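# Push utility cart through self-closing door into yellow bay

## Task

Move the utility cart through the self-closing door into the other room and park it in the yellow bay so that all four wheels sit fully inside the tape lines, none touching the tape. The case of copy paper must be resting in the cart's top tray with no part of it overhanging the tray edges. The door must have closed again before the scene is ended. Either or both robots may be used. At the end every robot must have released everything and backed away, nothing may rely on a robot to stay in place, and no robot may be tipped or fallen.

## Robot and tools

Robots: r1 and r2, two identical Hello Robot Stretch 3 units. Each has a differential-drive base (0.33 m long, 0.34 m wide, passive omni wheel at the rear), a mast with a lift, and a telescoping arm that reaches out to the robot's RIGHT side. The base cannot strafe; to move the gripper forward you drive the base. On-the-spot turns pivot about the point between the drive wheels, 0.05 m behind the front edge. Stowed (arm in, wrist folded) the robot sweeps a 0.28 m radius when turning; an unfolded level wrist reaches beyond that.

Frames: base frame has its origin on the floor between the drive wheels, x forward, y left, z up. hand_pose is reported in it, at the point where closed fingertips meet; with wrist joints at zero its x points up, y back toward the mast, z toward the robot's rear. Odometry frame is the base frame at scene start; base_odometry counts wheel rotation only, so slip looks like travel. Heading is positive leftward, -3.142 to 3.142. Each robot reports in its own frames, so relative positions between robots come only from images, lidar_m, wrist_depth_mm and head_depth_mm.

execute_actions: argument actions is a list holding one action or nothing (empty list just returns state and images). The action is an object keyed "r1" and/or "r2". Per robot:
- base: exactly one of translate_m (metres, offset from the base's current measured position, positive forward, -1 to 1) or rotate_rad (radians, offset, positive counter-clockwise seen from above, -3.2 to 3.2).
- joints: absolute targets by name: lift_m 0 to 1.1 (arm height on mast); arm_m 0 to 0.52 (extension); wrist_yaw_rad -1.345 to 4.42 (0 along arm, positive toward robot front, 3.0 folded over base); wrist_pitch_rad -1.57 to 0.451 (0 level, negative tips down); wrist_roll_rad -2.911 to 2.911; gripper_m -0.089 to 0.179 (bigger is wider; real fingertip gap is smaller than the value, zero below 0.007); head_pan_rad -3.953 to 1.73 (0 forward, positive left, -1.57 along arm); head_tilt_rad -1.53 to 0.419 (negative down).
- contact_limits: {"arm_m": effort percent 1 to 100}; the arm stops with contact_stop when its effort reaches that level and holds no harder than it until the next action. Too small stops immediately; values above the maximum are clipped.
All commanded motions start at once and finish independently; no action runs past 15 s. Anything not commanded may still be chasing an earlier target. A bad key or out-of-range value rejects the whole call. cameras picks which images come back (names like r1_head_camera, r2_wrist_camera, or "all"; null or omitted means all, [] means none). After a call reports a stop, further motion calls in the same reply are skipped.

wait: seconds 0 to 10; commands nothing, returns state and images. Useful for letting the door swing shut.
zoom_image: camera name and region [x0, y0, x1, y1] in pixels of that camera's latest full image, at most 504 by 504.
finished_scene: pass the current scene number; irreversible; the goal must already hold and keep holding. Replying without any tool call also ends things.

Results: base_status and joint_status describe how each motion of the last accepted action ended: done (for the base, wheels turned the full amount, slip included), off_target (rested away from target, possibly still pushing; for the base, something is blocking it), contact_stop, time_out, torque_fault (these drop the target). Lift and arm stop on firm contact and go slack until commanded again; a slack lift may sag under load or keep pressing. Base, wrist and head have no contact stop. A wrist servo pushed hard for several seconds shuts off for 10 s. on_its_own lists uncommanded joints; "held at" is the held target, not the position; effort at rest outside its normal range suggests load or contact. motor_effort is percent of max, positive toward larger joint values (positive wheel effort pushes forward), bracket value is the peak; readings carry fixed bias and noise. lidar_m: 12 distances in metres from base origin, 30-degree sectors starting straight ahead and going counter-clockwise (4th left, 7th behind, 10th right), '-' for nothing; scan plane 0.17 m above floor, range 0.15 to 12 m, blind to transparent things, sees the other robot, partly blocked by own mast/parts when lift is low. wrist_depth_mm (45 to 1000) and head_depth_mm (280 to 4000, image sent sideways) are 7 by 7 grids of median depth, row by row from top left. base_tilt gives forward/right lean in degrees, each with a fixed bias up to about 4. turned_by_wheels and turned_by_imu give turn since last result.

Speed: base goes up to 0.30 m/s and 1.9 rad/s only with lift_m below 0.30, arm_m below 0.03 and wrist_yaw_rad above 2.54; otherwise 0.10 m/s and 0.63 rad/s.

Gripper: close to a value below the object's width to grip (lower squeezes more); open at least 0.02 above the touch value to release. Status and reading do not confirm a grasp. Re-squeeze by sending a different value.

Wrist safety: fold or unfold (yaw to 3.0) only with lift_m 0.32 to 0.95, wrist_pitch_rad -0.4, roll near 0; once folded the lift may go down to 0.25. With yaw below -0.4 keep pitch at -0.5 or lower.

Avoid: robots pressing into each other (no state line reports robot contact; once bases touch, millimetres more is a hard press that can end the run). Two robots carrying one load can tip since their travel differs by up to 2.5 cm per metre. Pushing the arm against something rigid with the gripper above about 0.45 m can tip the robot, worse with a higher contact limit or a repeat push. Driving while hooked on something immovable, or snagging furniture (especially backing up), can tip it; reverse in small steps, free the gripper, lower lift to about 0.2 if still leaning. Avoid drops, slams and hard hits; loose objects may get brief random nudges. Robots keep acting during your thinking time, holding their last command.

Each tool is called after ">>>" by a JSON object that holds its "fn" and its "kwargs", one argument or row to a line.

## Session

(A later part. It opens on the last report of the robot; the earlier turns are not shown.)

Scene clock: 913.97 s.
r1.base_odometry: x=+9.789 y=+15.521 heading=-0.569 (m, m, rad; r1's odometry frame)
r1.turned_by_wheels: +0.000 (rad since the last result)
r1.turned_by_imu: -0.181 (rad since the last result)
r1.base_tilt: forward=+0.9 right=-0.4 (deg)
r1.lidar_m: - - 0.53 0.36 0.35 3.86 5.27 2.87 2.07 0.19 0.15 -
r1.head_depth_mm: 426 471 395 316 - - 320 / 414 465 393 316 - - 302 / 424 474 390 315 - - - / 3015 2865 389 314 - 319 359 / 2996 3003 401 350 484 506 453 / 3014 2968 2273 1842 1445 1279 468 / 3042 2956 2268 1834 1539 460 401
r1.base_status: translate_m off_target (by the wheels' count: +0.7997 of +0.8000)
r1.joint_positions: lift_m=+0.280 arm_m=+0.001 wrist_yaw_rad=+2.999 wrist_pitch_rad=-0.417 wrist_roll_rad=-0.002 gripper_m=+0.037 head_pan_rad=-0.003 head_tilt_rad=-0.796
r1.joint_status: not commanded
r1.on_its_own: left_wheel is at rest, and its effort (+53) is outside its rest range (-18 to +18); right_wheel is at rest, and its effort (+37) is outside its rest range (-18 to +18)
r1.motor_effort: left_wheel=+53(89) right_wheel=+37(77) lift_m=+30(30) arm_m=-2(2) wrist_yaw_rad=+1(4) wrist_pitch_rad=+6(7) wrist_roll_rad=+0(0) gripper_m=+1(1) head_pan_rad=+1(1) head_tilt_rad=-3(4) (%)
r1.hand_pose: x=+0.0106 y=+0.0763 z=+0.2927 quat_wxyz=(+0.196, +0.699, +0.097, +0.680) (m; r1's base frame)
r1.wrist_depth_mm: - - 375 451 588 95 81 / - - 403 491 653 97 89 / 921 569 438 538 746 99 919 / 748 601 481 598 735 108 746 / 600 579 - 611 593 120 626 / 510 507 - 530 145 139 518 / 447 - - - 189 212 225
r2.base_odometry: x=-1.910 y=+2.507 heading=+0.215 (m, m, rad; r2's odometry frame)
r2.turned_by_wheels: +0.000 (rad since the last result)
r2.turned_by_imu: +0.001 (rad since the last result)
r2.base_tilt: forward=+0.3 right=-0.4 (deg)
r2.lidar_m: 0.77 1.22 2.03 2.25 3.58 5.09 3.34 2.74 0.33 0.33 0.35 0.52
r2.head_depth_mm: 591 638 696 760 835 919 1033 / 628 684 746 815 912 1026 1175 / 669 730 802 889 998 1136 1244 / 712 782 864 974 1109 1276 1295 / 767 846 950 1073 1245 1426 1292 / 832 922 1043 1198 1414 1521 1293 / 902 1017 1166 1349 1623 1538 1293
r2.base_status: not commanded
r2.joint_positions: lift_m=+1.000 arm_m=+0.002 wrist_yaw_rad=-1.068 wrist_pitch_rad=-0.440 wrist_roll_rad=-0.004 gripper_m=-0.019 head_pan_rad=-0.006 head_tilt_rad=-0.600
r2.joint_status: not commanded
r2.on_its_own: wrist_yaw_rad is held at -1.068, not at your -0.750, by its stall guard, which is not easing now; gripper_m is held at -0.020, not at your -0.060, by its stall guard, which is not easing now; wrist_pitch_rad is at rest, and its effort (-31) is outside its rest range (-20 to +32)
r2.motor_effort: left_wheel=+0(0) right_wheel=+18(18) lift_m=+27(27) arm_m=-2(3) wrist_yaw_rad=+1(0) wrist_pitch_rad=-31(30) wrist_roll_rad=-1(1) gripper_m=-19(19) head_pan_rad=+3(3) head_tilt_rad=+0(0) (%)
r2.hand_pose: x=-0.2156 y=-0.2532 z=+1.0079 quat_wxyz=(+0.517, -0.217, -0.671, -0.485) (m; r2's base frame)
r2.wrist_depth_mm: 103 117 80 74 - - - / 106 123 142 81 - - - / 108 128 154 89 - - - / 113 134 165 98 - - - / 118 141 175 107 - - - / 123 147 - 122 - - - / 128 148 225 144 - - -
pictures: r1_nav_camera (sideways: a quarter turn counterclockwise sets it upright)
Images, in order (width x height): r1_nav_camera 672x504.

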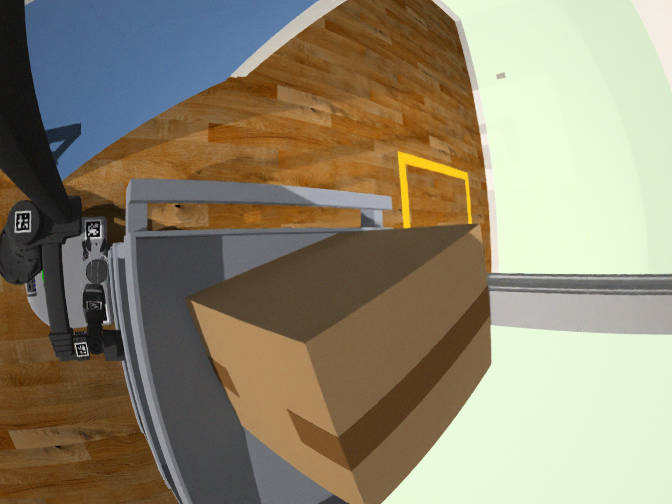

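>>> {"fn": "execute_actions", "kwargs": {
  "actions": [
    {"r1":{"base":{"translate_m":-0.5}}}
  ],
  "cameras": []
}}

>>> {"fn": "execute_actions", "kwargs": {
  "actions": [
    {"r1":{"base":{"rotate_rad":-1.5}}}
  ],
  "cameras": []
}}

>>> {"fn": "execute_actions", "kwargs": {
  "actions": [
    {"r1":{"base":{"translate_m":1.0}}}
  ],
  "cameras": []
}}

>>> {"fn": "execute_actions", "kwargs": {
  "actions": [
    {"r1":{"base":{"rotate_rad":1.5}}}
  ],
  "cameras": []
}}

>>> {"fn": "execute_actions", "kwargs": {
  "actions": [
    {"r1":{"base":{"translate_m":0.65}}}
  ],
  "cameras": []
}}

>>> {"fn": "execute_actions", "kwargs": {
  "actions": [
    {"r1":{"base":{"rotate_rad":1.6}}}
  ],
  "cameras": ["r1_nav_camera"]
}}

Scene clock: 918.33 s.
r1.base_odometry: x=+9.368 y=+15.790 heading=-0.569 (m, m, rad; r1's odometry frame)
r1.turned_by_wheels: +0.000 (rad since the last result)
r1.turned_by_imu: +0.000 (rad since the last result)
r1.base_tilt: forward=+0.9 right=-0.4 (deg)
r1.lidar_m: 0.54 0.43 0.44 0.79 2.86 3.86 4.76 2.88 2.08 2.00 1.46 0.57
r1.head_depth_mm: 845 636 764 710 997 1171 1184 / 763 618 716 710 997 1168 1183 / 754 602 692 696 991 1189 1179 / 751 652 733 697 993 1186 1180 / 3390 2856 858 724 1487 1285 1175 / 3450 2942 2198 1749 1552 1334 1173 / 3440 2957 2264 1844 1539 1333 1169
r1.base_status: done
r1.joint_positions: lift_m=+0.280 arm_m=+0.001 wrist_yaw_rad=+2.999 wrist_pitch_rad=-0.417 wrist_roll_rad=-0.002 gripper_m=+0.037 head_pan_rad=-0.003 head_tilt_rad=-0.796
r1.joint_status: not commanded
r1.motor_effort: left_wheel=+0(37) right_wheel=+0(25) lift_m=+30(30) arm_m=-2(2) wrist_yaw_rad=+1(1) wrist_pitch_rad=+6(6) wrist_roll_rad=+0(1) gripper_m=+0(0) head_pan_rad=+1(1) head_tilt_rad=-2(2) (%)
r1.hand_pose: x=+0.0106 y=+0.0763 z=+0.2927 quat_wxyz=(+0.196, +0.699, +0.097, +0.680) (m; r1's base frame)
r1.wrist_depth_mm: - - - - - - 357 / - - - - - - 390 / - 997 - 735 661 785 588 / 738 745 768 726 684 704 745 / 604 602 - 625 644 572 632 / 505 510 - 526 519 517 524 / 450 - - - 439 444 443
r2.base_odometry: x=-1.910 y=+2.507 heading=+0.215 (m, m, rad; r2's odometry frame)
r2.turned_by_wheels: +0.000 (rad since the last result)
r2.turned_by_imu: +0.001 (rad since the last result)
r2.base_tilt: forward=+0.3 right=-0.4 (deg)
r2.lidar_m: 0.77 1.22 2.03 2.25 3.58 5.11 3.33 0.69 0.33 0.33 0.35 0.51
r2.head_depth_mm: 589 637 694 759 836 920 1037 / 627 681 744 820 909 1028 1169 / 668 729 801 890 997 1139 1232 / 713 783 870 972 1106 1283 1287 / 770 850 949 1072 1237 1425 1295 / 828 926 1039 1198 1388 1521 1294 / 902 1015 1159 1351 1626 1541 1296
r2.base_status: not commanded
r2.joint_positions: lift_m=+1.000 arm_m=+0.002 wrist_yaw_rad=-1.068 wrist_pitch_rad=-0.440 wrist_roll_rad=-0.004 gripper_m=-0.019 head_pan_rad=-0.006 head_tilt_rad=-0.600
r2.joint_status: not commanded
r2.on_its_own: wrist_yaw_rad is held at -1.068, not at your -0.750, by its stall guard, which is not easing now; gripper_m is held at -0.020, not at your -0.060, by its stall guard, which is not easing now; wrist_pitch_rad is at rest, and its effort (-31) is outside its rest range (-20 to +32)
r2.motor_effort: left_wheel=+0(0) right_wheel=+17(18) lift_m=+28(27) arm_m=-2(3) wrist_yaw_rad=+1(1) wrist_pitch_rad=-31(31) wrist_roll_rad=-1(1) gripper_m=-19(19) head_pan_rad=+2(4) head_tilt_rad=+0(1) (%)
r2.hand_pose: x=-0.2156 y=-0.2532 z=+1.0079 quat_wxyz=(+0.517, -0.217, -0.671, -0.485) (m; r2's base frame)
r2.wrist_depth_mm: 102 117 80 74 - - - / 106 122 142 81 - - - / 109 128 153 89 - - - / 113 134 164 98 - - - / 118 141 174 107 970 - - / 123 147 - 122 729 - - / 128 149 225 144 994 - -
pictures: none
No camera images: the call's "cameras" was empty. Leave "cameras" out to get every camera's image.

Scene clock: 920.60 s.
r1.base_odometry: x=+9.368 y=+15.790 heading=-2.069 (m, m, rad; r1's odometry frame)
r1.turned_by_wheels: -1.500 (rad since the last result)
r1.turned_by_imu: -1.495 (rad since the last result)
r1.base_tilt: forward=+0.9 right=-0.4 (deg)
r1.lidar_m: 1.99 0.72 0.56 0.55 0.43 0.77 2.76 2.93 4.20 4.79 2.67 2.03
r1.head_depth_mm: 1710 1918 2143 1877 1566 1354 1191 / 1721 1935 2167 1863 1560 1348 1181 / 1737 1954 2171 1862 1559 1344 1177 / 1751 1957 2160 1855 1559 1348 1175 / 1767 1974 2168 1846 1555 1339 1177 / 1763 1988 2213 1843 1544 1336 1169 / 1780 2006 2190 1828 1544 1334 1170
r1.base_status: done
r1.joint_positions: lift_m=+0.280 arm_m=+0.001 wrist_yaw_rad=+2.999 wrist_pitch_rad=-0.417 wrist_roll_rad=-0.002 gripper_m=+0.037 head_pan_rad=-0.003 head_tilt_rad=-0.796
r1.joint_status: not commanded
r1.motor_effort: left_wheel=+3(15) right_wheel=-2(8) lift_m=+30(30) arm_m=-2(2) wrist_yaw_rad=+1(1) wrist_pitch_rad=+6(7) wrist_roll_rad=+0(1) gripper_m=+0(0) head_pan_rad=+1(1) head_tilt_rad=-3(2) (%)
r1.hand_pose: x=+0.0106 y=+0.0763 z=+0.2927 quat_wxyz=(+0.196, +0.699, +0.097, +0.680) (m; r1's base frame)
r1.wrist_depth_mm: - - - 986 - - - / 651 - - 953 955 867 - / 385 985 - 645 647 661 926 / 436 757 757 726 768 769 778 / 580 584 - 622 641 620 621 / 505 503 - 529 509 516 515 / 449 - - - 436 447 447
r2.base_odometry: x=-1.910 y=+2.507 heading=+0.215 (m, m, rad; r2's odometry frame)
r2.turned_by_wheels: +0.000 (rad since the last result)
r2.turned_by_imu: +0.001 (rad since the last result)
r2.base_tilt: forward=+0.3 right=-0.4 (deg)
r2.lidar_m: 0.77 1.22 2.03 2.25 3.57 5.09 3.32 0.66 0.33 0.33 0.35 0.51
r2.head_depth_mm: 590 639 693 758 836 920 1032 / 628 681 744 817 909 1023 1173 / 669 730 802 888 994 1139 1236 / 715 786 868 971 1106 1277 1296 / 765 849 946 1071 1237 1417 1286 / 827 923 1045 1197 1409 1517 1293 / 898 1012 1163 1359 1616 1537 1296
r2.base_status: not commanded
r2.joint_positions: lift_m=+1.000 arm_m=+0.002 wrist_yaw_rad=-1.068 wrist_pitch_rad=-0.440 wrist_roll_rad=-0.004 gripper_m=-0.019 head_pan_rad=-0.006 head_tilt_rad=-0.600
r2.joint_status: not commanded
r2.on_its_own: wrist_yaw_rad is held at -1.068, not at your -0.750, by its stall guard, which is not easing now; gripper_m is held at -0.020, not at your -0.060, by its stall guard, which is not easing now; wrist_pitch_rad is at rest, and its effort (-30) is outside its rest range (-20 to +32)
r2.motor_effort: left_wheel=+0(1) right_wheel=+17(17) lift_m=+28(27) arm_m=-2(2) wrist_yaw_rad=+1(1) wrist_pitch_rad=-30(31) wrist_roll_rad=-2(1) gripper_m=-19(19) head_pan_rad=+3(3) head_tilt_rad=+0(0) (%)
r2.hand_pose: x=-0.2156 y=-0.2532 z=+1.0079 quat_wxyz=(+0.517, -0.217, -0.671, -0.485) (m; r2's base frame)
r2.wrist_depth_mm: 102 117 80 74 - - - / 106 123 142 81 - - - / 109 128 154 89 - - - / 113 134 164 98 - - - / 118 141 174 107 - - - / 123 147 - 122 839 - - / 129 149 226 144 664 - -
pictures: none
No camera images: the call's "cameras" was empty. Leave "cameras" out to get every camera's image.

Scene clock: 925.63 s.
r1.base_odometry: x=+8.891 y=+14.912 heading=-2.068 (m, m, rad; r1's odometry frame)
r1.turned_by_wheels: +0.000 (rad since the last result)
r1.turned_by_imu: -0.001 (rad since the last result)
r1.base_tilt: forward=+0.9 right=-0.4 (deg)
r1.lidar_m: 1.00 1.06 0.97 0.95 0.65 0.72 1.32 3.96 4.96 3.15 1.34 1.02
r1.head_depth_mm: 843 948 1079 1250 1469 1349 1184 / 849 955 1089 1263 1472 1344 1181 / 855 964 1096 1285 1491 1345 1177 / 861 970 1111 1296 1477 1339 1176 / 868 977 1117 1310 1490 1337 1179 / 874 985 1131 1325 1509 1335 1172 / 885 996 1139 1333 1501 1325 1171
r1.base_status: done
r1.joint_positions: lift_m=+0.280 arm_m=+0.001 wrist_yaw_rad=+2.999 wrist_pitch_rad=-0.417 wrist_roll_rad=-0.002 gripper_m=+0.037 head_pan_rad=-0.003 head_tilt_rad=-0.796
r1.joint_status: not commanded
r1.motor_effort: left_wheel=+3(14) right_wheel=-3(6) lift_m=+30(30) arm_m=-2(2) wrist_yaw_rad=+0(1) wrist_pitch_rad=+7(6) wrist_roll_rad=+0(0) gripper_m=+0(0) head_pan_rad=+1(1) head_tilt_rad=-3(2) (%)
r1.hand_pose: x=+0.0106 y=+0.0763 z=+0.2927 quat_wxyz=(+0.195, +0.699, +0.097, +0.681) (m; r1's base frame)
r1.wrist_depth_mm: 888 - 925 900 932 953 942 / 913 - 977 - - - - / 587 933 - - - - - / 671 716 762 762 768 772 783 / 602 606 - 623 641 618 621 / 509 509 - 528 521 519 518 / 446 - - - 435 443 445
r2.base_odometry: x=-1.910 y=+2.507 heading=+0.215 (m, m, rad; r2's odometry frame)
r2.turned_by_wheels: +0.000 (rad since the last result)
r2.turned_by_imu: +0.001 (rad since the last result)
r2.base_tilt: forward=+0.3 right=-0.4 (deg)
r2.lidar_m: 0.77 1.22 2.03 2.25 3.59 5.10 3.35 1.64 0.33 0.33 0.35 0.51
r2.head_depth_mm: 592 639 694 761 837 918 1039 / 627 682 743 817 908 1021 1178 / 669 727 802 890 999 1137 1239 / 714 785 872 972 1103 1275 1288 / 770 849 949 1071 1243 1423 1290 / 829 928 1043 1190 1405 1508 1288 / 899 1015 1160 1358 1628 1536 1287
r2.base_status: not commanded
r2.joint_positions: lift_m=+1.000 arm_m=+0.002 wrist_yaw_rad=-1.068 wrist_pitch_rad=-0.440 wrist_roll_rad=-0.004 gripper_m=-0.019 head_pan_rad=-0.006 head_tilt_rad=-0.600
r2.joint_status: not commanded
r2.on_its_own: wrist_yaw_rad is held at -1.068, not at your -0.750, by its stall guard, which is not easing now; gripper_m is held at -0.020, not at your -0.060, by its stall guard, which is not easing now; wrist_pitch_rad is at rest, and its effort (-31) is outside its rest range (-20 to +32)
r2.motor_effort: left_wheel=+1(0) right_wheel=+18(18) lift_m=+28(27) arm_m=-2(3) wrist_yaw_rad=+1(1) wrist_pitch_rad=-31(30) wrist_roll_rad=-1(2) gripper_m=-20(20) head_pan_rad=+3(3) head_tilt_rad=-1(1) (%)
r2.hand_pose: x=-0.2156 y=-0.2532 z=+1.0079 quat_wxyz=(+0.517, -0.217, -0.671, -0.485) (m; r2's base frame)
r2.wrist_depth_mm: 102 117 80 75 - - - / 106 122 141 81 - - - / 108 128 154 89 - - - / 113 134 164 98 - - - / 118 141 174 107 - - - / 123 147 - 122 - - - / 128 150 226 144 - - -
pictures: none
No camera images: the call's "cameras" was empty. Leave "cameras" out to get every camera's image.

Scene clock: 927.90 s.
r1.base_odometry: x=+8.891 y=+14.912 heading=-0.569 (m, m, rad; r1's odometry frame)
r1.turned_by_wheels: +1.500 (rad since the last result)
r1.turned_by_imu: +1.495 (rad since the last result)
r1.base_tilt: forward=+0.9 right=-0.4 (deg)
r1.lidar_m: 0.95 0.65 0.66 1.31 3.88 5.06 4.22 1.45 1.05 1.00 1.04 0.99
r1.head_depth_mm: 814 918 1047 1223 1464 1351 1187 / 813 917 1044 1224 1453 1348 1178 / 812 918 1047 1229 1455 1343 1178 / 815 913 1045 1225 1443 1336 1178 / 812 915 1046 1224 1449 1339 1175 / 810 915 1048 1220 1447 1337 1174 / 813 916 1044 1223 1423 1334 1167
r1.base_status: done
r1.joint_positions: lift_m=+0.280 arm_m=+0.001 wrist_yaw_rad=+2.999 wrist_pitch_rad=-0.417 wrist_roll_rad=-0.002 gripper_m=+0.037 head_pan_rad=-0.003 head_tilt_rad=-0.796
r1.joint_status: not commanded
r1.motor_effort: left_wheel=-2(11) right_wheel=+2(12) lift_m=+31(30) arm_m=-2(2) wrist_yaw_rad=+1(1) wrist_pitch_rad=+6(6) wrist_roll_rad=+0(0) gripper_m=+0(0) head_pan_rad=+1(1) head_tilt_rad=-2(3) (%)
r1.hand_pose: x=+0.0106 y=+0.0763 z=+0.2927 quat_wxyz=(+0.195, +0.699, +0.097, +0.681) (m; r1's base frame)
r1.wrist_depth_mm: - - - - - - 958 / - - - - - 874 893 / 977 - 991 - - 913 612 / 747 749 762 762 768 743 752 / 605 603 - 632 638 620 620 / 505 513 - 528 519 512 513 / 449 - - - 434 446 445
r2.base_odometry: x=-1.910 y=+2.507 heading=+0.215 (m, m, rad; r2's odometry frame)
r2.turned_by_wheels: +0.000 (rad since the last result)
r2.turned_by_imu: +0.001 (rad since the last result)
r2.base_tilt: forward=+0.2 right=-0.4 (deg)
r2.lidar_m: 0.77 1.22 2.03 2.26 3.57 5.10 3.32 1.60 0.33 0.33 0.35 0.51
r2.head_depth_mm: 592 641 694 759 834 918 1033 / 627 682 744 819 911 1023 1178 / 668 730 800 888 998 1145 1242 / 714 784 868 969 1104 1278 1294 / 768 848 946 1067 1240 1428 1293 / 829 926 1043 1190 1400 1518 1291 / 899 1015 1164 1351 1623 1539 1291
r2.base_status: not commanded
r2.joint_positions: lift_m=+1.000 arm_m=+0.002 wrist_yaw_rad=-1.068 wrist_pitch_rad=-0.440 wrist_roll_rad=-0.004 gripper_m=-0.019 head_pan_rad=-0.006 head_tilt_rad=-0.600
r2.joint_status: not commanded
r2.on_its_own: wrist_yaw_rad is held at -1.068, not at your -0.750, by its stall guard, which is not easing now; gripper_m is held at -0.020, not at your -0.060, by its stall guard, which is not easing now; wrist_pitch_rad is at rest, and its effort (-30) is outside its rest range (-20 to +32)
r2.motor_effort: left_wheel=+0(1) right_wheel=+17(17) lift_m=+28(27) arm_m=-2(2) wrist_yaw_rad=+1(1) wrist_pitch_rad=-30(31) wrist_roll_rad=-1(2) gripper_m=-20(19) head_pan_rad=+4(3) head_tilt_rad=+0(0) (%)
r2.hand_pose: x=-0.2156 y=-0.2532 z=+1.0079 quat_wxyz=(+0.517, -0.217, -0.671, -0.485) (m; r2's base frame)
r2.wrist_depth_mm: 102 117 80 74 - - - / 106 122 141 81 - - - / 109 128 154 89 - - - / 113 134 164 98 - - - / 118 141 175 107 - - - / 123 147 - 122 - - - / 128 148 224 144 - - -
pictures: none
No camera images: the call's "cameras" was empty. Leave "cameras" out to get every camera's image.

Scene clock: 931.70 s.
r1.base_odometry: x=+9.438 y=+14.562 heading=-0.569 (m, m, rad; r1's odometry frame)
r1.turned_by_wheels: +0.000 (rad since the last result)
r1.turned_by_imu: -0.001 (rad since the last result)
r1.base_tilt: forward=+0.9 right=-0.4 (deg)
r1.lidar_m: 0.30 0.31 0.42 0.46 0.47 5.27 4.20 1.43 1.03 0.99 0.44 0.31
r1.head_depth_mm: - - 298 348 419 527 709 / - - 297 348 419 527 708 / - - 297 347 419 525 708 / - - 297 347 418 525 707 / - - 297 347 417 525 705 / - - 300 347 417 524 703 / - - 299 347 417 523 704
r1.base_status: done
r1.joint_positions: lift_m=+0.280 arm_m=+0.001 wrist_yaw_rad=+2.999 wrist_pitch_rad=-0.417 wrist_roll_rad=-0.002 gripper_m=+0.037 head_pan_rad=-0.003 head_tilt_rad=-0.796
r1.joint_status: not commanded
r1.motor_effort: left_wheel=-2(9) right_wheel=+2(9) lift_m=+30(30) arm_m=-2(2) wrist_yaw_rad=+1(1) wrist_pitch_rad=+6(6) wrist_roll_rad=+0(0) gripper_m=+0(0) head_pan_rad=+1(1) head_tilt_rad=-2(2) (%)
r1.hand_pose: x=+0.0106 y=+0.0763 z=+0.2927 quat_wxyz=(+0.195, +0.699, +0.097, +0.681) (m; r1's base frame)
r1.wrist_depth_mm: - - - - 761 457 325 / - - 881 941 724 460 328 / 977 985 547 550 565 467 331 / 755 749 723 764 647 472 335 / 602 604 - 626 617 478 339 / 502 507 - 527 513 464 341 / 444 - - - 435 429 344
r2.base_odometry: x=-1.910 y=+2.507 heading=+0.215 (m, m, rad; r2's odometry frame)
r2.turned_by_wheels: +0.000 (rad since the last result)
r2.turned_by_imu: +0.001 (rad since the last result)
r2.base_tilt: forward=+0.2 right=-0.4 (deg)
r2.lidar_m: 0.77 1.22 2.03 2.25 3.58 5.10 3.32 2.73 0.33 0.33 0.35 0.51
r2.head_depth_mm: 592 640 693 758 834 919 1033 / 626 680 739 821 917 1025 1172 / 668 729 803 889 1002 1141 1236 / 714 789 866 972 1100 1284 1297 / 767 846 950 1078 1240 1430 1299 / 827 927 1045 1200 1408 1515 1297 / 906 1013 1159 1347 1622 1543 1290
r2.base_status: not commanded
r2.joint_positions: lift_m=+1.000 arm_m=+0.002 wrist_yaw_rad=-1.068 wrist_pitch_rad=-0.440 wrist_roll_rad=-0.004 gripper_m=-0.019 head_pan_rad=-0.006 head_tilt_rad=-0.600
r2.joint_status: not commanded
r2.on_its_own: wrist_yaw_rad is held at -1.068, not at your -0.750, by its stall guard, which is not easing now; gripper_m is held at -0.020, not at your -0.060, by its stall guard, which is not easing now; wrist_pitch_rad is at rest, and its effort (-30) is outside its rest range (-20 to +32)
r2.motor_effort: left_wheel=+1(1) right_wheel=+17(18) lift_m=+27(27) arm_m=-3(2) wrist_yaw_rad=+1(1) wrist_pitch_rad=-30(30) wrist_roll_rad=-1(2) gripper_m=-19(19) head_pan_rad=+3(2) head_tilt_rad=-1(0) (%)
r2.hand_pose: x=-0.2156 y=-0.2532 z=+1.0079 quat_wxyz=(+0.517, -0.217, -0.671, -0.485) (m; r2's base frame)
r2.wrist_depth_mm: 102 117 80 75 - - - / 106 123 142 81 - - - / 109 128 154 89 - - - / 113 134 165 98 - - - / 118 140 175 107 - - - / 123 148 - 122 - - - / 129 149 224 144 - - -
pictures: none
No camera images: the call's "cameras" was empty. Leave "cameras" out to get every camera's image.

Scene clock: 934.13 s.
r1.base_odometry: x=+9.438 y=+14.562 heading=+1.031 (m, m, rad; r1's odometry frame)
r1.turned_by_wheels: +1.600 (rad since the last result)
r1.turned_by_imu: +1.594 (rad since the last result)
r1.base_tilt: forward=+0.9 right=-0.4 (deg)
r1.lidar_m: 0.46 0.47 5.31 3.87 1.40 1.03 0.99 0.43 0.31 0.30 0.31 0.43
r1.head_depth_mm: 773 788 844 725 726 828 912 / 762 764 846 722 951 910 1103 / 755 747 833 719 950 905 1122 / 749 725 814 718 947 907 1121 / 1232 1028 884 716 944 904 1131 / 1200 1309 854 706 732 932 1152 / 1142 1332 1913 1729 1512 1333 1172
r1.base_status: done
r1.joint_positions: lift_m=+0.280 arm_m=+0.001 wrist_yaw_rad=+2.999 wrist_pitch_rad=-0.417 wrist_roll_rad=-0.002 gripper_m=+0.037 head_pan_rad=-0.003 head_tilt_rad=-0.796
r1.joint_status: not commanded
r1.motor_effort: left_wheel=-2(10) right_wheel=+2(12) lift_m=+30(30) arm_m=-2(3) wrist_yaw_rad=+0(1) wrist_pitch_rad=+6(6) wrist_roll_rad=+1(0) gripper_m=+0(0) head_pan_rad=+1(1) head_tilt_rad=-2(3) (%)
r1.hand_pose: x=+0.0106 y=+0.0763 z=+0.2927 quat_wxyz=(+0.195, +0.699, +0.097, +0.681) (m; r1's base frame)
r1.wrist_depth_mm: - - - - - - - / - - - - - - - / 997 991 - - - - - / 746 757 764 754 772 774 783 / 601 605 - 624 639 618 620 / 508 504 - 528 517 519 520 / 448 - - - 437 445 450
r2.base_odometry: x=-1.910 y=+2.507 heading=+0.215 (m, m, rad; r2's odometry frame)
r2.turned_by_wheels: +0.000 (rad since the last result)
r2.turned_by_imu: +0.001 (rad since the last result)
r2.base_tilt: forward=+0.3 right=-0.4 (deg)
r2.lidar_m: 0.77 1.22 2.04 2.25 3.57 5.07 3.34 2.74 0.33 0.33 0.35 0.51
r2.head_depth_mm: 593 638 694 759 835 919 1035 / 627 680 744 822 910 1026 1174 / 669 729 803 889 1002 1131 1239 / 715 786 871 972 1103 1276 1298 / 765 846 947 1072 1239 1427 1295 / 829 927 1044 1199 1401 1523 1299 / 901 1012 1160 1360 1634 1539 1298
r2.base_status: not commanded
r2.joint_positions: lift_m=+1.000 arm_m=+0.002 wrist_yaw_rad=-1.068 wrist_pitch_rad=-0.440 wrist_roll_rad=-0.004 gripper_m=-0.019 head_pan_rad=-0.006 head_tilt_rad=-0.600
r2.joint_status: not commanded
r2.on_its_own: wrist_yaw_rad is held at -1.068, not at your -0.750, by its stall guard, which is not easing now; gripper_m is held at -0.020, not at your -0.060, by its stall guard, which is not easing now; wrist_pitch_rad is at rest, and its effort (-30) is outside its rest range (-20 to +32)
r2.motor_effort: left_wheel=+0(1) right_wheel=+18(18) lift_m=+28(28) arm_m=-2(2) wrist_yaw_rad=+1(1) wrist_pitch_rad=-30(31) wrist_roll_rad=-1(1) gripper_m=-20(19) head_pan_rad=+4(2) head_tilt_rad=-1(0) (%)
r2.hand_pose: x=-0.2156 y=-0.2532 z=+1.0079 quat_wxyz=(+0.517, -0.217, -0.671, -0.485) (m; r2's base frame)
r2.wrist_depth_mm: 102 117 80 74 - - - / 106 123 142 81 - - - / 109 128 153 89 - - - / 113 134 165 98 - - - / 118 140 176 107 - - - / 123 148 - 122 - - - / 128 149 224 144 - - -
pictures: r1_nav_camera (sideways: a quarter turn counterclockwise sets it upright)
Images, in order (width x height): r1_nav_camera 672x504.

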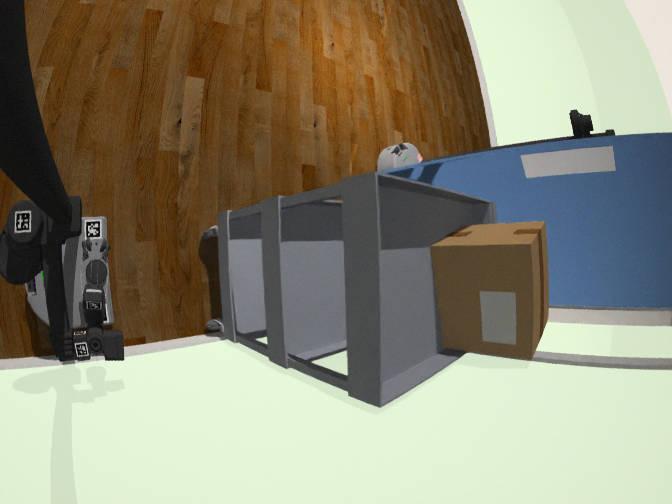

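Push on left edge so front veers right into the doorway.

>>> {"fn": "execute_actions", "kwargs": {
  "actions": [
    {"r1":{"base":{"rotate_rad":0.15}}}
  ],
  "cameras": []
}}

>>> {"fn": "execute_actions", "kwargs": {
  "actions": [
    {"r1":{"base":{"translate_m":1.0}}}
  ],
  "cameras": ["r1_nav_camera"]
}}

Scene clock: 936.23 s.
r1.base_odometry: x=+9.438 y=+14.562 heading=+1.181 (m, m, rad; r1's odometry frame)
r1.turned_by_wheels: +0.150 (rad since the last result)
r1.turned_by_imu: +0.149 (rad since the last result)
r1.base_tilt: forward=+0.9 right=-0.4 (deg)
r1.lidar_m: 0.46 4.11 5.56 2.50 1.23 1.00 0.77 0.38 0.30 0.30 0.33 0.46
r1.head_depth_mm: 767 726 820 723 624 877 1024 / 762 720 813 723 931 891 1092 / 818 764 834 720 950 890 1124 / 1237 1073 888 716 945 905 1136 / 1182 1324 1437 696 799 967 1135 / 3378 2941 2286 1824 1546 1335 1170 / 3471 2939 2266 1840 1543 1333 1172
r1.base_status: done
r1.joint_positions: lift_m=+0.280 arm_m=+0.001 wrist_yaw_rad=+2.999 wrist_pitch_rad=-0.417 wrist_roll_rad=-0.002 gripper_m=+0.037 head_pan_rad=-0.003 head_tilt_rad=-0.796
r1.joint_status: not commanded
r1.motor_effort: left_wheel=-3(12) right_wheel=+2(9) lift_m=+30(30) arm_m=-2(2) wrist_yaw_rad=+1(1) wrist_pitch_rad=+6(6) wrist_roll_rad=+0(1) gripper_m=+0(0) head_pan_rad=+1(1) head_tilt_rad=-2(2) (%)
r1.hand_pose: x=+0.0106 y=+0.0763 z=+0.2927 quat_wxyz=(+0.195, +0.699, +0.097, +0.681) (m; r1's base frame)
r1.wrist_depth_mm: - - - - - - - / - - - - - - - / 981 - - - - - - / 742 748 758 757 768 769 787 / 606 603 - 624 636 619 622 / 506 507 - 531 514 513 521 / 451 - - - 437 447 443
r2.base_odometry: x=-1.910 y=+2.507 heading=+0.215 (m, m, rad; r2's odometry frame)
r2.turned_by_wheels: +0.000 (rad since the last result)
r2.turned_by_imu: +0.001 (rad since the last result)
r2.base_tilt: forward=+0.3 right=-0.4 (deg)
r2.lidar_m: 0.77 1.22 2.04 2.25 3.57 5.11 3.32 2.74 0.33 0.33 0.35 0.51
r2.head_depth_mm: 591 638 695 760 836 921 1042 / 628 682 744 820 910 1026 1170 / 669 728 802 889 1002 1134 1241 / 716 784 868 968 1107 1281 1291 / 768 848 947 1072 1236 1428 1295 / 827 924 1044 1200 1407 1519 1290 / 895 1016 1165 1362 1637 1531 1290
r2.base_status: not commanded
r2.joint_positions: lift_m=+1.000 arm_m=+0.002 wrist_yaw_rad=-1.068 wrist_pitch_rad=-0.440 wrist_roll_rad=-0.004 gripper_m=-0.019 head_pan_rad=-0.006 head_tilt_rad=-0.600
r2.joint_status: not commanded
r2.on_its_own: wrist_yaw_rad is held at -1.068, not at your -0.750, by its stall guard, which is not easing now; gripper_m is held at -0.020, not at your -0.060, by its stall guard, which is not easing now; wrist_pitch_rad is at rest, and its effort (-30) is outside its rest range (-20 to +32)
r2.motor_effort: left_wheel=+1(1) right_wheel=+18(18) lift_m=+28(27) arm_m=-3(2) wrist_yaw_rad=+1(1) wrist_pitch_rad=-30(31) wrist_roll_rad=-1(2) gripper_m=-20(19) head_pan_rad=+3(3) head_tilt_rad=-1(1) (%)
r2.hand_pose: x=-0.2156 y=-0.2532 z=+1.0079 quat_wxyz=(+0.517, -0.217, -0.671, -0.485) (m; r2's base frame)
r2.wrist_depth_mm: 102 117 80 74 - - - / 106 123 142 81 - - - / 109 128 154 89 - - - / 113 134 165 98 - - - / 118 141 175 107 - - - / 122 147 - 122 - - - / 129 148 226 144 - - -
pictures: none
No camera images: the call's "cameras" was empty. Leave "cameras" out to get every camera's image.

Scene clock: 941.57 s.
r1.base_odometry: x=+9.818 y=+15.487 heading=+1.181 (m, m, rad; r1's odometry frame)
r1.turned_by_wheels: +0.000 (rad since the last result)
r1.turned_by_imu: -0.376 (rad since the last result)
r1.base_tilt: forward=+0.9 right=-0.4 (deg)
r1.lidar_m: - 0.15 0.16 5.40 3.57 2.13 1.87 0.72 0.43 0.18 0.15 -
r1.head_depth_mm: 888 525 403 441 534 521 457 / 786 520 408 439 530 520 456 / 699 757 582 591 575 518 455 / 630 712 789 700 602 517 454 / 574 640 726 800 577 516 453 / 526 583 652 740 841 488 452 / 486 533 591 663 756 871 425
r1.base_status: done
r1.joint_positions: lift_m=+0.280 arm_m=+0.001 wrist_yaw_rad=+3.000 wrist_pitch_rad=-0.417 wrist_roll_rad=-0.002 gripper_m=+0.037 head_pan_rad=-0.003 head_tilt_rad=-0.795
r1.joint_status: not commanded
r1.motor_effort: left_wheel=+1(84) right_wheel=-1(66) lift_m=+30(30) arm_m=-2(2) wrist_yaw_rad=+0(4) wrist_pitch_rad=+6(7) wrist_roll_rad=+0(0) gripper_m=+0(0) head_pan_rad=+1(1) head_tilt_rad=-3(4) (%)
r1.hand_pose: x=+0.0105 y=+0.0763 z=+0.2926 quat_wxyz=(+0.195, +0.699, +0.098, +0.681) (m; r1's base frame)
r1.wrist_depth_mm: - - - - - - 139 / - - - - - - 152 / 997 998 - - - 898 409 / 740 762 761 761 772 195 455 / 608 605 - 625 638 208 497 / 505 508 - 524 480 236 255 / 450 - - - 429 275 275
r2.base_odometry: x=-1.910 y=+2.507 heading=+0.215 (m, m, rad; r2's odometry frame)
r2.turned_by_wheels: +0.000 (rad since the last result)
r2.turned_by_imu: -0.010 (rad since the last result)
r2.base_tilt: forward=+0.3 right=-0.4 (deg)
r2.lidar_m: 0.76 1.20 2.04 2.24 3.51 5.09 3.36 2.74 0.33 0.33 0.35 0.51
r2.head_depth_mm: 589 636 692 760 834 920 1019 / 623 679 742 816 910 1023 1174 / 666 725 798 887 998 1135 1234 / 708 779 866 963 1096 1268 1294 / 761 841 938 1072 1232 1424 1301 / 819 913 1029 1179 1386 1496 1293 / 890 1000 1144 1331 1595 1542 1292
r2.base_status: not commanded
r2.joint_positions: lift_m=+1.000 arm_m=+0.002 wrist_yaw_rad=-1.063 wrist_pitch_rad=-0.463 wrist_roll_rad=-0.001 gripper_m=-0.019 head_pan_rad=-0.006 head_tilt_rad=-0.600
r2.joint_status: not commanded
r2.on_its_own: wrist_yaw_rad is held at -1.068, not at your -0.750, by its stall guard, which is not easing now; gripper_m is held at -0.020, not at your -0.060, by its stall guard, which is not easing now
r2.motor_effort: left_wheel=+2(22) right_wheel=+14(21) lift_m=+30(29) arm_m=-3(2) wrist_yaw_rad=-2(61) wrist_pitch_rad=-19(30) wrist_roll_rad=-3(3) gripper_m=-19(27) head_pan_rad=+3(4) head_tilt_rad=+0(0) (%)
r2.hand_pose: x=-0.2124 y=-0.2528 z=+1.0029 quat_wxyz=(+0.511, -0.208, -0.675, -0.489) (m; r2's base frame)
r2.wrist_depth_mm: 101 116 73 71 - - - / 105 121 83 77 - - - / 108 127 148 85 - - - / 113 133 164 95 - - - / 117 140 171 104 - - - / 123 146 172 118 - - - / 128 149 225 143 - - -
pictures: r1_nav_camera (sideways: a quarter turn counterclockwise sets it upright)
Images, in order (width x height): r1_nav_camera 672x504.

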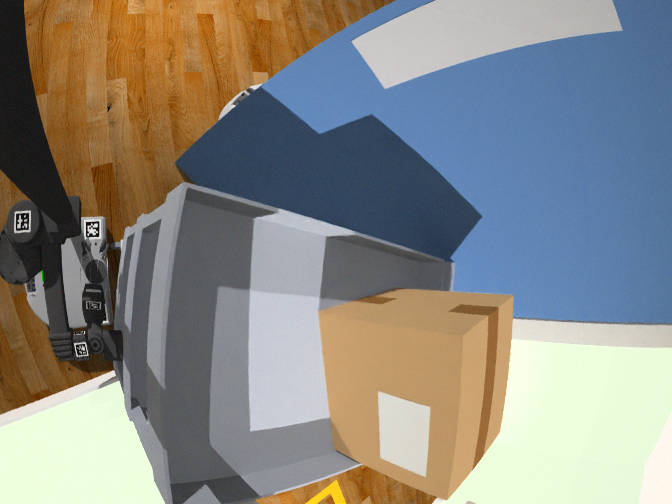

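>>> {"fn": "execute_actions", "kwargs": {
  "actions": [
    {"r1":{"base":{"translate_m":0.6}}}
  ],
  "cameras": ["r1_nav_camera","r2_nav_camera"]
}}

Scene clock: 947.83 s.
r1.base_odometry: x=+10.046 y=+16.042 heading=+1.182 (m, m, rad; r1's odometry frame)
r1.turned_by_wheels: +0.001 (rad since the last result)
r1.turned_by_imu: +0.091 (rad since the last result)
r1.base_tilt: forward=+0.9 right=-0.4 (deg)
r1.lidar_m: 0.17 0.15 0.15 0.18 0.33 2.63 1.90 0.53 0.25 0.17 0.16 0.17
r1.head_depth_mm: - - 290 337 468 510 457 / - - - 297 369 473 455 / - - - - 314 406 450 / - - - - - 328 452 / - - - - - 295 358 / - - - - - - 307 / - - - - - - -
r1.base_status: translate_m off_target (by the wheels' count: +0.5998 of +0.6000)
r1.joint_positions: lift_m=+0.280 arm_m=+0.001 wrist_yaw_rad=+3.000 wrist_pitch_rad=-0.418 wrist_roll_rad=-0.002 gripper_m=+0.037 head_pan_rad=-0.003 head_tilt_rad=-0.797
r1.joint_status: not commanded
r1.on_its_own: left_wheel is at rest, and its effort (+47) is outside its rest range (-18 to +18)
r1.motor_effort: left_wheel=+47(100) right_wheel=+4(49) lift_m=+31(30) arm_m=-2(2) wrist_yaw_rad=+0(3) wrist_pitch_rad=+7(7) wrist_roll_rad=+0(0) gripper_m=+0(0) head_pan_rad=+1(1) head_tilt_rad=-2(3) (%)
r1.hand_pose: x=+0.0105 y=+0.0763 z=+0.2926 quat_wxyz=(+0.196, +0.699, +0.098, +0.680) (m; r1's base frame)
r1.wrist_depth_mm: - - 280 225 183 155 134 / - - 309 243 195 163 140 / 987 992 338 266 210 173 147 / 739 754 372 291 226 183 155 / 601 610 - 319 237 195 163 / 499 508 - 348 242 209 173 / 443 - - - 303 219 184
r2.base_odometry: x=-1.910 y=+2.507 heading=+0.215 (m, m, rad; r2's odometry frame)
r2.turned_by_wheels: +0.000 (rad since the last result)
r2.turned_by_imu: +0.002 (rad since the last result)
r2.base_tilt: forward=+0.4 right=-0.5 (deg)
r2.lidar_m: 0.76 1.20 2.03 2.24 3.51 5.08 3.35 2.75 0.32 0.32 0.34 0.50
r2.head_depth_mm: 590 638 690 759 838 922 1016 / 623 679 741 818 913 1024 1170 / 665 726 795 886 992 1133 1235 / 709 778 861 967 1102 1270 1293 / 759 841 944 1064 1226 1418 1294 / 820 915 1027 1185 1388 1499 1295 / 888 1002 1146 1336 1615 1534 1280
r2.base_status: not commanded
r2.joint_positions: lift_m=+1.000 arm_m=+0.001 wrist_yaw_rad=-1.087 wrist_pitch_rad=-0.481 wrist_roll_rad=-0.001 gripper_m=-0.019 head_pan_rad=-0.006 head_tilt_rad=-0.600
r2.joint_status: not commanded
r2.on_its_own: wrist_yaw_rad is held at -1.068, not at your -0.750, by its stall guard, which is not easing now; gripper_m is held at -0.020, not at your -0.060, by its stall guard, which is not easing now; wrist_yaw_rad is at rest, and its effort (+14) is outside its rest range (-12 to +12)
r2.motor_effort: left_wheel=-4(13) right_wheel=-1(14) lift_m=+27(30) arm_m=+1(2) wrist_yaw_rad=+14(26) wrist_pitch_rad=-9(19) wrist_roll_rad=-3(4) gripper_m=-21(22) head_pan_rad=+3(3) head_tilt_rad=-1(0) (%)
r2.hand_pose: x=-0.2127 y=-0.2465 z=+0.9990 quat_wxyz=(+0.501, -0.210, -0.674, -0.500) (m; r2's base frame)
r2.wrist_depth_mm: 97 112 126 67 - - - / 101 117 136 73 - - - / 105 123 150 81 - - - / 109 129 162 90 - - - / 113 136 171 101 - - - / 118 144 - 117 - - - / 124 146 221 140 - - -
pictures: r1_nav_camera (sideways: a quarter turn counterclockwise sets it upright), r2_nav_camera (sideways: a quarter turn counterclockwise sets it upright)
Images, in order (width x height): r1_nav_camera 672x504, r2_nav_camera 672x504.

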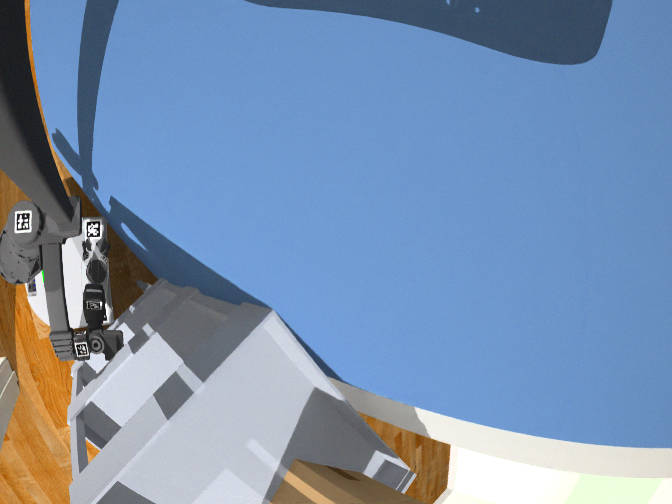

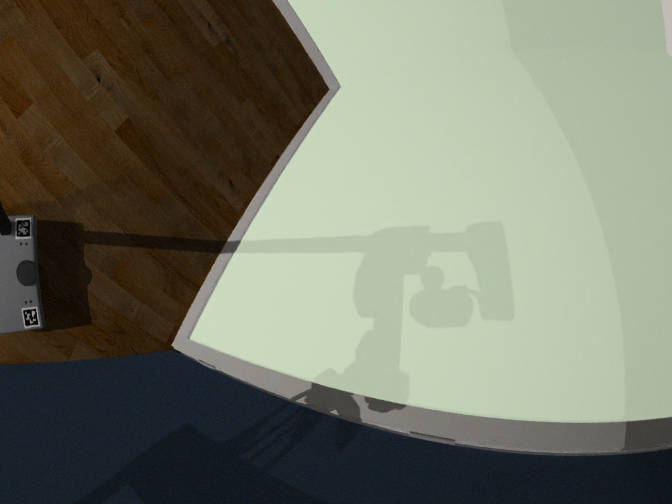

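r1 is wedged between door and cart. Back off, turn right.

>>> {"fn": "execute_actions", "kwargs": {
  "actions": [
    {"r1":{"base":{"translate_m":-0.45}}}
  ],
  "cameras": []
}}

>>> {"fn": "execute_actions", "kwargs": {
  "actions": [
    {"r1":{"base":{"rotate_rad":-0.5}}}
  ],
  "cameras": ["r1_nav_camera"]
}}

Scene clock: 951.57 s.
r1.base_odometry: x=+9.876 y=+15.625 heading=+1.182 (m, m, rad; r1's odometry frame)
r1.turned_by_wheels: +0.000 (rad since the last result)
r1.turned_by_imu: +0.000 (rad since the last result)
r1.base_tilt: forward=+0.9 right=-0.4 (deg)
r1.lidar_m: 0.54 0.47 0.48 5.52 3.28 2.15 1.98 0.49 0.32 0.28 0.45 0.43
r1.head_depth_mm: 721 831 869 724 930 859 918 / 642 746 827 688 996 912 1086 / 585 667 761 834 990 1189 1161 / 536 606 695 818 996 1221 1177 / 495 553 628 727 861 1058 1175 / 459 510 573 655 759 914 1116 / 429 472 526 595 680 798 964
r1.base_status: done
r1.joint_positions: lift_m=+0.280 arm_m=+0.001 wrist_yaw_rad=+3.000 wrist_pitch_rad=-0.418 wrist_roll_rad=-0.002 gripper_m=+0.037 head_pan_rad=-0.003 head_tilt_rad=-0.797
r1.joint_status: not commanded
r1.motor_effort: left_wheel=+0(33) right_wheel=+0(7) lift_m=+30(30) arm_m=-2(2) wrist_yaw_rad=+0(0) wrist_pitch_rad=+7(6) wrist_roll_rad=+0(0) gripper_m=+0(1) head_pan_rad=+1(1) head_tilt_rad=-2(2) (%)
r1.hand_pose: x=+0.0105 y=+0.0763 z=+0.2926 quat_wxyz=(+0.196, +0.699, +0.098, +0.680) (m; r1's base frame)
r1.wrist_depth_mm: - - - - - 430 377 / - - - - - 451 391 / 966 987 999 - - 480 408 / 743 752 759 758 731 509 435 / 604 602 - 622 615 544 458 / 504 504 - 529 519 520 490 / 447 - - - 436 443 446
r2.base_odometry: x=-1.910 y=+2.507 heading=+0.215 (m, m, rad; r2's odometry frame)
r2.turned_by_wheels: +0.000 (rad since the last result)
r2.turned_by_imu: +0.001 (rad since the last result)
r2.base_tilt: forward=+0.3 right=-0.4 (deg)
r2.lidar_m: 0.76 1.20 2.04 2.24 3.52 5.08 3.36 2.74 0.33 0.33 0.35 0.51
r2.head_depth_mm: 589 637 695 757 836 918 1020 / 624 677 741 820 907 1024 1172 / 663 725 798 883 992 1131 1235 / 712 781 863 969 1101 1274 1292 / 759 840 941 1063 1225 1424 1292 / 821 915 1029 1177 1380 1497 1297 / 889 1003 1137 1329 1594 1531 1298
r2.base_status: not commanded
r2.joint_positions: lift_m=+1.000 arm_m=+0.002 wrist_yaw_rad=-1.062 wrist_pitch_rad=-0.465 wrist_roll_rad=-0.001 gripper_m=-0.019 head_pan_rad=-0.006 head_tilt_rad=-0.600
r2.joint_status: not commanded
r2.on_its_own: wrist_yaw_rad is held at -1.068, not at your -0.750, by its stall guard, which is not easing now; gripper_m is held at -0.020, not at your -0.060, by its stall guard, which is not easing now
r2.motor_effort: left_wheel=+3(4) right_wheel=+14(14) lift_m=+30(30) arm_m=-3(3) wrist_yaw_rad=-4(13) wrist_pitch_rad=-17(18) wrist_roll_rad=-3(3) gripper_m=-20(21) head_pan_rad=+2(3) head_tilt_rad=-1(0) (%)
r2.hand_pose: x=-0.2121 y=-0.2527 z=+1.0024 quat_wxyz=(+0.511, -0.207, -0.675, -0.490) (m; r2's base frame)
r2.wrist_depth_mm: 100 116 73 71 - - - / 105 121 137 77 - - - / 108 127 147 85 - - - / 112 133 163 94 - - - / 117 139 171 103 - - - / 122 146 - 119 - - - / 128 148 225 143 - - -
pictures: none
No camera images: the call's "cameras" was empty. Leave "cameras" out to get every camera's image.

Scene clock: 953.13 s.
r1.base_odometry: x=+9.876 y=+15.625 heading=+0.682 (m, m, rad; r1's odometry frame)
r1.turned_by_wheels: -0.500 (rad since the last result)
r1.turned_by_imu: -0.499 (rad since the last result)
r1.base_tilt: forward=+0.9 right=-0.4 (deg)
r1.lidar_m: 0.43 0.53 0.47 0.48 5.49 3.16 2.13 1.95 0.47 0.31 0.28 0.43
r1.head_depth_mm: 767 726 815 1190 1564 1351 1186 / 759 742 824 722 951 1295 1185 / 754 756 835 718 640 865 1121 / 752 784 854 714 948 907 1138 / 2797 2961 884 673 987 1135 1172 / 799 877 850 698 984 1202 1174 / 710 748 784 769 921 1056 1129
r1.base_status: done
r1.joint_positions: lift_m=+0.280 arm_m=+0.001 wrist_yaw_rad=+3.000 wrist_pitch_rad=-0.418 wrist_roll_rad=-0.002 gripper_m=+0.037 head_pan_rad=-0.003 head_tilt_rad=-0.797
r1.joint_status: not commanded
r1.motor_effort: left_wheel=+3(12) right_wheel=-2(8) lift_m=+30(30) arm_m=-2(2) wrist_yaw_rad=+0(1) wrist_pitch_rad=+6(6) wrist_roll_rad=+0(0) gripper_m=+0(0) head_pan_rad=+1(1) head_tilt_rad=-2(2) (%)
r1.hand_pose: x=+0.0105 y=+0.0763 z=+0.2926 quat_wxyz=(+0.196, +0.699, +0.098, +0.680) (m; r1's base frame)
r1.wrist_depth_mm: - - - 485 457 438 414 / - - - 532 500 471 449 / 983 992 1000 580 542 508 477 / 748 756 759 644 592 553 521 / 600 609 - 622 624 595 568 / 506 508 - 529 517 515 518 / 448 - - - 436 441 447
r2.base_odometry: x=-1.910 y=+2.507 heading=+0.215 (m, m, rad; r2's odometry frame)
r2.turned_by_wheels: +0.000 (rad since the last result)
r2.turned_by_imu: +0.000 (rad since the last result)
r2.base_tilt: forward=+0.3 right=-0.4 (deg)
r2.lidar_m: 0.77 1.20 2.03 2.24 3.52 5.07 3.36 2.74 0.33 0.33 0.35 0.51
r2.head_depth_mm: 590 636 691 759 832 920 1017 / 624 678 741 817 904 1017 1174 / 664 725 796 886 995 1136 1237 / 708 778 860 971 1097 1281 1298 / 764 841 939 1060 1222 1423 1291 / 820 914 1029 1186 1391 1503 1303 / 888 998 1143 1330 1584 1535 1281
r2.base_status: not commanded
r2.joint_positions: lift_m=+1.000 arm_m=+0.002 wrist_yaw_rad=-1.062 wrist_pitch_rad=-0.465 wrist_roll_rad=-0.001 gripper_m=-0.019 head_pan_rad=-0.006 head_tilt_rad=-0.600
r2.joint_status: not commanded
r2.on_its_own: wrist_yaw_rad is held at -1.068, not at your -0.750, by its stall guard, which is not easing now; gripper_m is held at -0.020, not at your -0.060, by its stall guard, which is not easing now
r2.motor_effort: left_wheel=+2(2) right_wheel=+14(14) lift_m=+30(30) arm_m=-2(2) wrist_yaw_rad=-3(3) wrist_pitch_rad=-18(18) wrist_roll_rad=-4(3) gripper_m=-20(20) head_pan_rad=+3(3) head_tilt_rad=-1(1) (%)
r2.hand_pose: x=-0.2121 y=-0.2527 z=+1.0024 quat_wxyz=(+0.511, -0.207, -0.675, -0.490) (m; r2's base frame)
r2.wrist_depth_mm: 101 116 73 71 - - - / 105 121 137 77 - - - / 107 127 148 85 - - - / 112 133 164 94 - - - / 117 140 171 104 - - - / 123 147 - 118 - - - / 128 149 224 143 - - -
pictures: r1_nav_camera (sideways: a quarter turn counterclockwise sets it upright)
Images, in order (width x height): r1_nav_camera 672x504.

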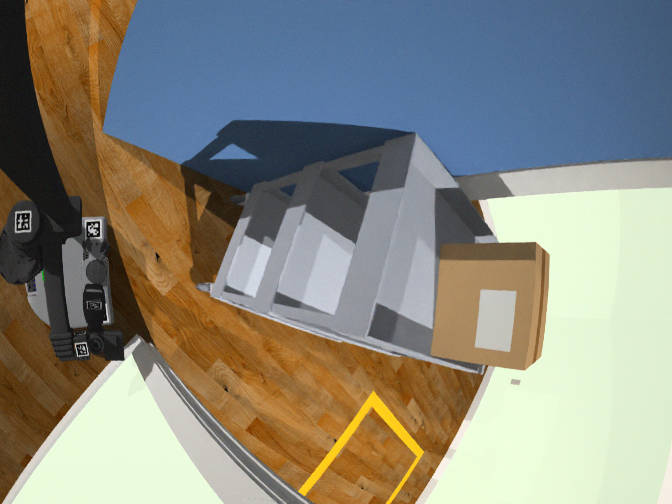

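Good alignment. Push.

>>> {"fn": "execute_actions", "kwargs": {
  "actions": [
    {"r1":{"base":{"translate_m":1.0}}}
  ],
  "cameras": ["r1_nav_camera"]
}}

Scene clock: 958.57 s.
r1.base_odometry: x=+10.652 y=+16.255 heading=+0.682 (m, m, rad; r1's odometry frame)
r1.turned_by_wheels: -0.001 (rad since the last result)
r1.turned_by_imu: -0.239 (rad since the last result)
r1.base_tilt: forward=+0.9 right=-0.4 (deg)
r1.lidar_m: - - 0.15 0.26 0.27 0.42 3.25 0.76 2.66 0.19 0.15 -
r1.head_depth_mm: 2428 522 408 460 567 522 456 / 2589 519 401 443 544 520 456 / 2782 516 392 427 520 519 455 / 2788 512 389 413 497 518 454 / 2554 510 415 436 560 516 452 / 2336 2536 2118 695 597 515 452 / 2127 2345 2259 1789 571 513 451
r1.base_status: translate_m off_target (by the wheels' count: +0.9998 of +1.0000)
r1.joint_positions: lift_m=+0.280 arm_m=+0.001 wrist_yaw_rad=+3.000 wrist_pitch_rad=-0.418 wrist_roll_rad=-0.002 gripper_m=+0.037 head_pan_rad=-0.003 head_tilt_rad=-0.796
r1.joint_status: not commanded
r1.on_its_own: right_wheel is at rest, and its effort (+37) is outside its rest range (-18 to +18)
r1.motor_effort: left_wheel=+11(100) right_wheel=+37(72) lift_m=+30(30) arm_m=-2(2) wrist_yaw_rad=+1(6) wrist_pitch_rad=+7(8) wrist_roll_rad=+0(0) gripper_m=+0(0) head_pan_rad=+1(1) head_tilt_rad=-2(3) (%)
r1.hand_pose: x=+0.0105 y=+0.0763 z=+0.2926 quat_wxyz=(+0.196, +0.699, +0.098, +0.680) (m; r1's base frame)
r1.wrist_depth_mm: 281 - 284 405 187 - - / 302 - 308 437 202 - - / 330 339 334 481 231 - - / 365 371 362 532 699 773 773 / 406 407 - 568 301 318 324 / 455 460 - 530 327 329 328 / 449 - - - 267 281 281
r2.base_odometry: x=-1.910 y=+2.507 heading=+0.215 (m, m, rad; r2's odometry frame)
r2.turned_by_wheels: +0.000 (rad since the last result)
r2.turned_by_imu: +0.002 (rad since the last result)
r2.base_tilt: forward=+0.3 right=-0.4 (deg)
r2.lidar_m: 0.76 1.20 2.03 2.25 3.53 5.09 3.36 2.75 0.33 0.33 0.35 0.51
r2.head_depth_mm: 590 636 692 758 836 913 1012 / 625 678 740 817 910 1026 1174 / 664 730 796 888 991 1131 1234 / 708 781 862 966 1094 1267 1295 / 760 840 938 1057 1225 1431 1295 / 817 913 1032 1178 1390 1505 1290 / 889 1002 1145 1332 1595 1535 1300
r2.base_status: not commanded
r2.joint_positions: lift_m=+1.000 arm_m=+0.002 wrist_yaw_rad=-1.062 wrist_pitch_rad=-0.465 wrist_roll_rad=-0.001 gripper_m=-0.019 head_pan_rad=-0.006 head_tilt_rad=-0.600
r2.joint_status: not commanded
r2.on_its_own: wrist_yaw_rad is held at -1.068, not at your -0.750, by its stall guard, which is not easing now; gripper_m is held at -0.020, not at your -0.060, by its stall guard, which is not easing now
r2.motor_effort: left_wheel=+2(3) right_wheel=+14(14) lift_m=+30(30) arm_m=-2(2) wrist_yaw_rad=-3(3) wrist_pitch_rad=-18(18) wrist_roll_rad=-3(3) gripper_m=-20(19) head_pan_rad=+3(3) head_tilt_rad=+0(1) (%)
r2.hand_pose: x=-0.2121 y=-0.2527 z=+1.0024 quat_wxyz=(+0.511, -0.207, -0.675, -0.490) (m; r2's base frame)
r2.wrist_depth_mm: 101 116 73 71 - - - / 105 122 84 77 - - - / 108 127 148 85 - - - / 112 133 164 95 - - - / 117 140 172 104 - - - / 122 148 - 118 - - - / 128 149 225 143 - - -
pictures: r1_nav_camera (sideways: a quarter turn counterclockwise sets it upright)
Images, in order (width x height): r1_nav_camera 672x504.

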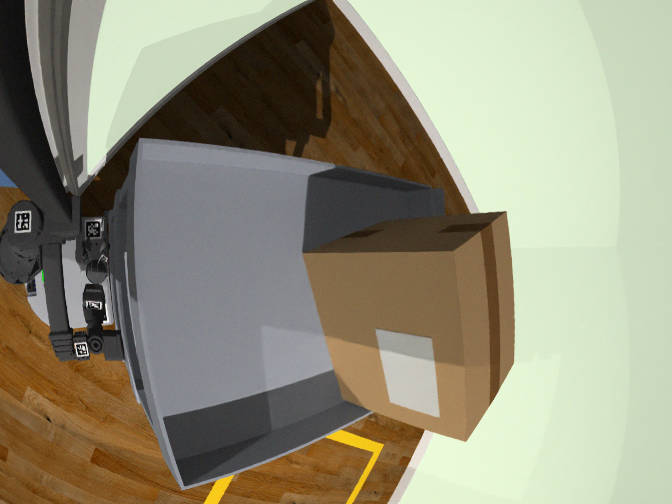

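>>> {"fn": "execute_actions", "kwargs": {
  "actions": [
    {"r1":{"base":{"translate_m":0.7}}}
  ],
  "cameras": ["r1_nav_camera"]
}}

Scene clock: 962.93 s.
r1.base_odometry: x=+11.196 y=+16.696 heading=+0.681 (m, m, rad; r1's odometry frame)
r1.turned_by_wheels: -0.001 (rad since the last result)
r1.turned_by_imu: -0.072 (rad since the last result)
r1.base_tilt: forward=+0.9 right=-0.4 (deg)
r1.lidar_m: - - 0.15 0.98 0.77 0.76 1.05 1.35 3.04 0.19 0.15 -
r1.head_depth_mm: 1873 522 409 461 565 521 457 / 1976 519 401 443 544 519 455 / 2094 516 391 427 520 518 454 / 2239 514 389 412 497 518 454 / 2228 510 402 431 557 516 453 / 2014 2177 773 711 596 515 451 / 1825 2001 2144 1733 570 513 450
r1.base_status: translate_m off_target (by the wheels' count: +0.6998 of +0.7000)
r1.joint_positions: lift_m=+0.280 arm_m=+0.001 wrist_yaw_rad=+3.000 wrist_pitch_rad=-0.418 wrist_roll_rad=-0.002 gripper_m=+0.037 head_pan_rad=-0.003 head_tilt_rad=-0.796
r1.joint_status: not commanded
r1.on_its_own: right_wheel is at rest, and its effort (+37) is outside its rest range (-18 to +18)
r1.motor_effort: left_wheel=+14(75) right_wheel=+37(53) lift_m=+30(29) arm_m=-2(2) wrist_yaw_rad=+0(0) wrist_pitch_rad=+6(6) wrist_roll_rad=+0(0) gripper_m=+0(1) head_pan_rad=+1(1) head_tilt_rad=-2(3) (%)
r1.hand_pose: x=+0.0105 y=+0.0763 z=+0.2926 quat_wxyz=(+0.196, +0.699, +0.098, +0.680) (m; r1's base frame)
r1.wrist_depth_mm: 619 - - - 186 - - / 647 - - - 213 - - / 667 772 - - 222 - - / 680 755 769 758 262 774 777 / 607 611 - 612 304 319 326 / 508 514 - 529 326 325 330 / 447 - - - 263 281 282
r2.base_odometry: x=-1.910 y=+2.507 heading=+0.215 (m, m, rad; r2's odometry frame)
r2.turned_by_wheels: +0.000 (rad since the last result)
r2.turned_by_imu: +0.001 (rad since the last result)
r2.base_tilt: forward=+0.3 right=-0.4 (deg)
r2.lidar_m: 0.76 1.20 2.04 2.25 3.51 5.10 3.34 2.75 0.33 0.33 0.35 0.51
r2.head_depth_mm: 590 635 694 757 834 921 1014 / 625 677 741 815 908 1028 1174 / 663 728 799 884 993 1136 1235 / 709 782 863 963 1097 1271 1298 / 758 841 943 1063 1218 1418 1288 / 826 915 1030 1183 1387 1499 1285 / 891 997 1142 1328 1588 1531 1296
r2.base_status: not commanded
r2.joint_positions: lift_m=+1.000 arm_m=+0.002 wrist_yaw_rad=-1.062 wrist_pitch_rad=-0.465 wrist_roll_rad=-0.001 gripper_m=-0.019 head_pan_rad=-0.006 head_tilt_rad=-0.600
r2.joint_status: not commanded
r2.on_its_own: wrist_yaw_rad is held at -1.068, not at your -0.750, by its stall guard, which is not easing now; gripper_m is held at -0.020, not at your -0.060, by its stall guard, which is not easing now
r2.motor_effort: left_wheel=+2(2) right_wheel=+14(14) lift_m=+30(30) arm_m=-2(3) wrist_yaw_rad=-3(3) wrist_pitch_rad=-18(18) wrist_roll_rad=-4(4) gripper_m=-20(20) head_pan_rad=+3(3) head_tilt_rad=-1(0) (%)
r2.hand_pose: x=-0.2121 y=-0.2527 z=+1.0024 quat_wxyz=(+0.511, -0.207, -0.675, -0.490) (m; r2's base frame)
r2.wrist_depth_mm: 101 116 73 71 - - - / 105 121 84 77 - - - / 108 127 149 85 - - - / 112 133 164 95 - - - / 117 140 170 104 - - - / 123 148 - 118 - - - / 128 148 224 143 - - -
pictures: r1_nav_camera (sideways: a quarter turn counterclockwise sets it upright)
Images, in order (width x height): r1_nav_camera 672x504.

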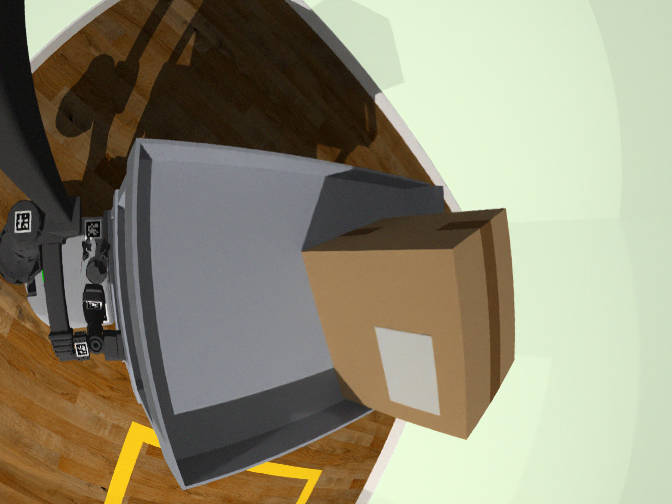

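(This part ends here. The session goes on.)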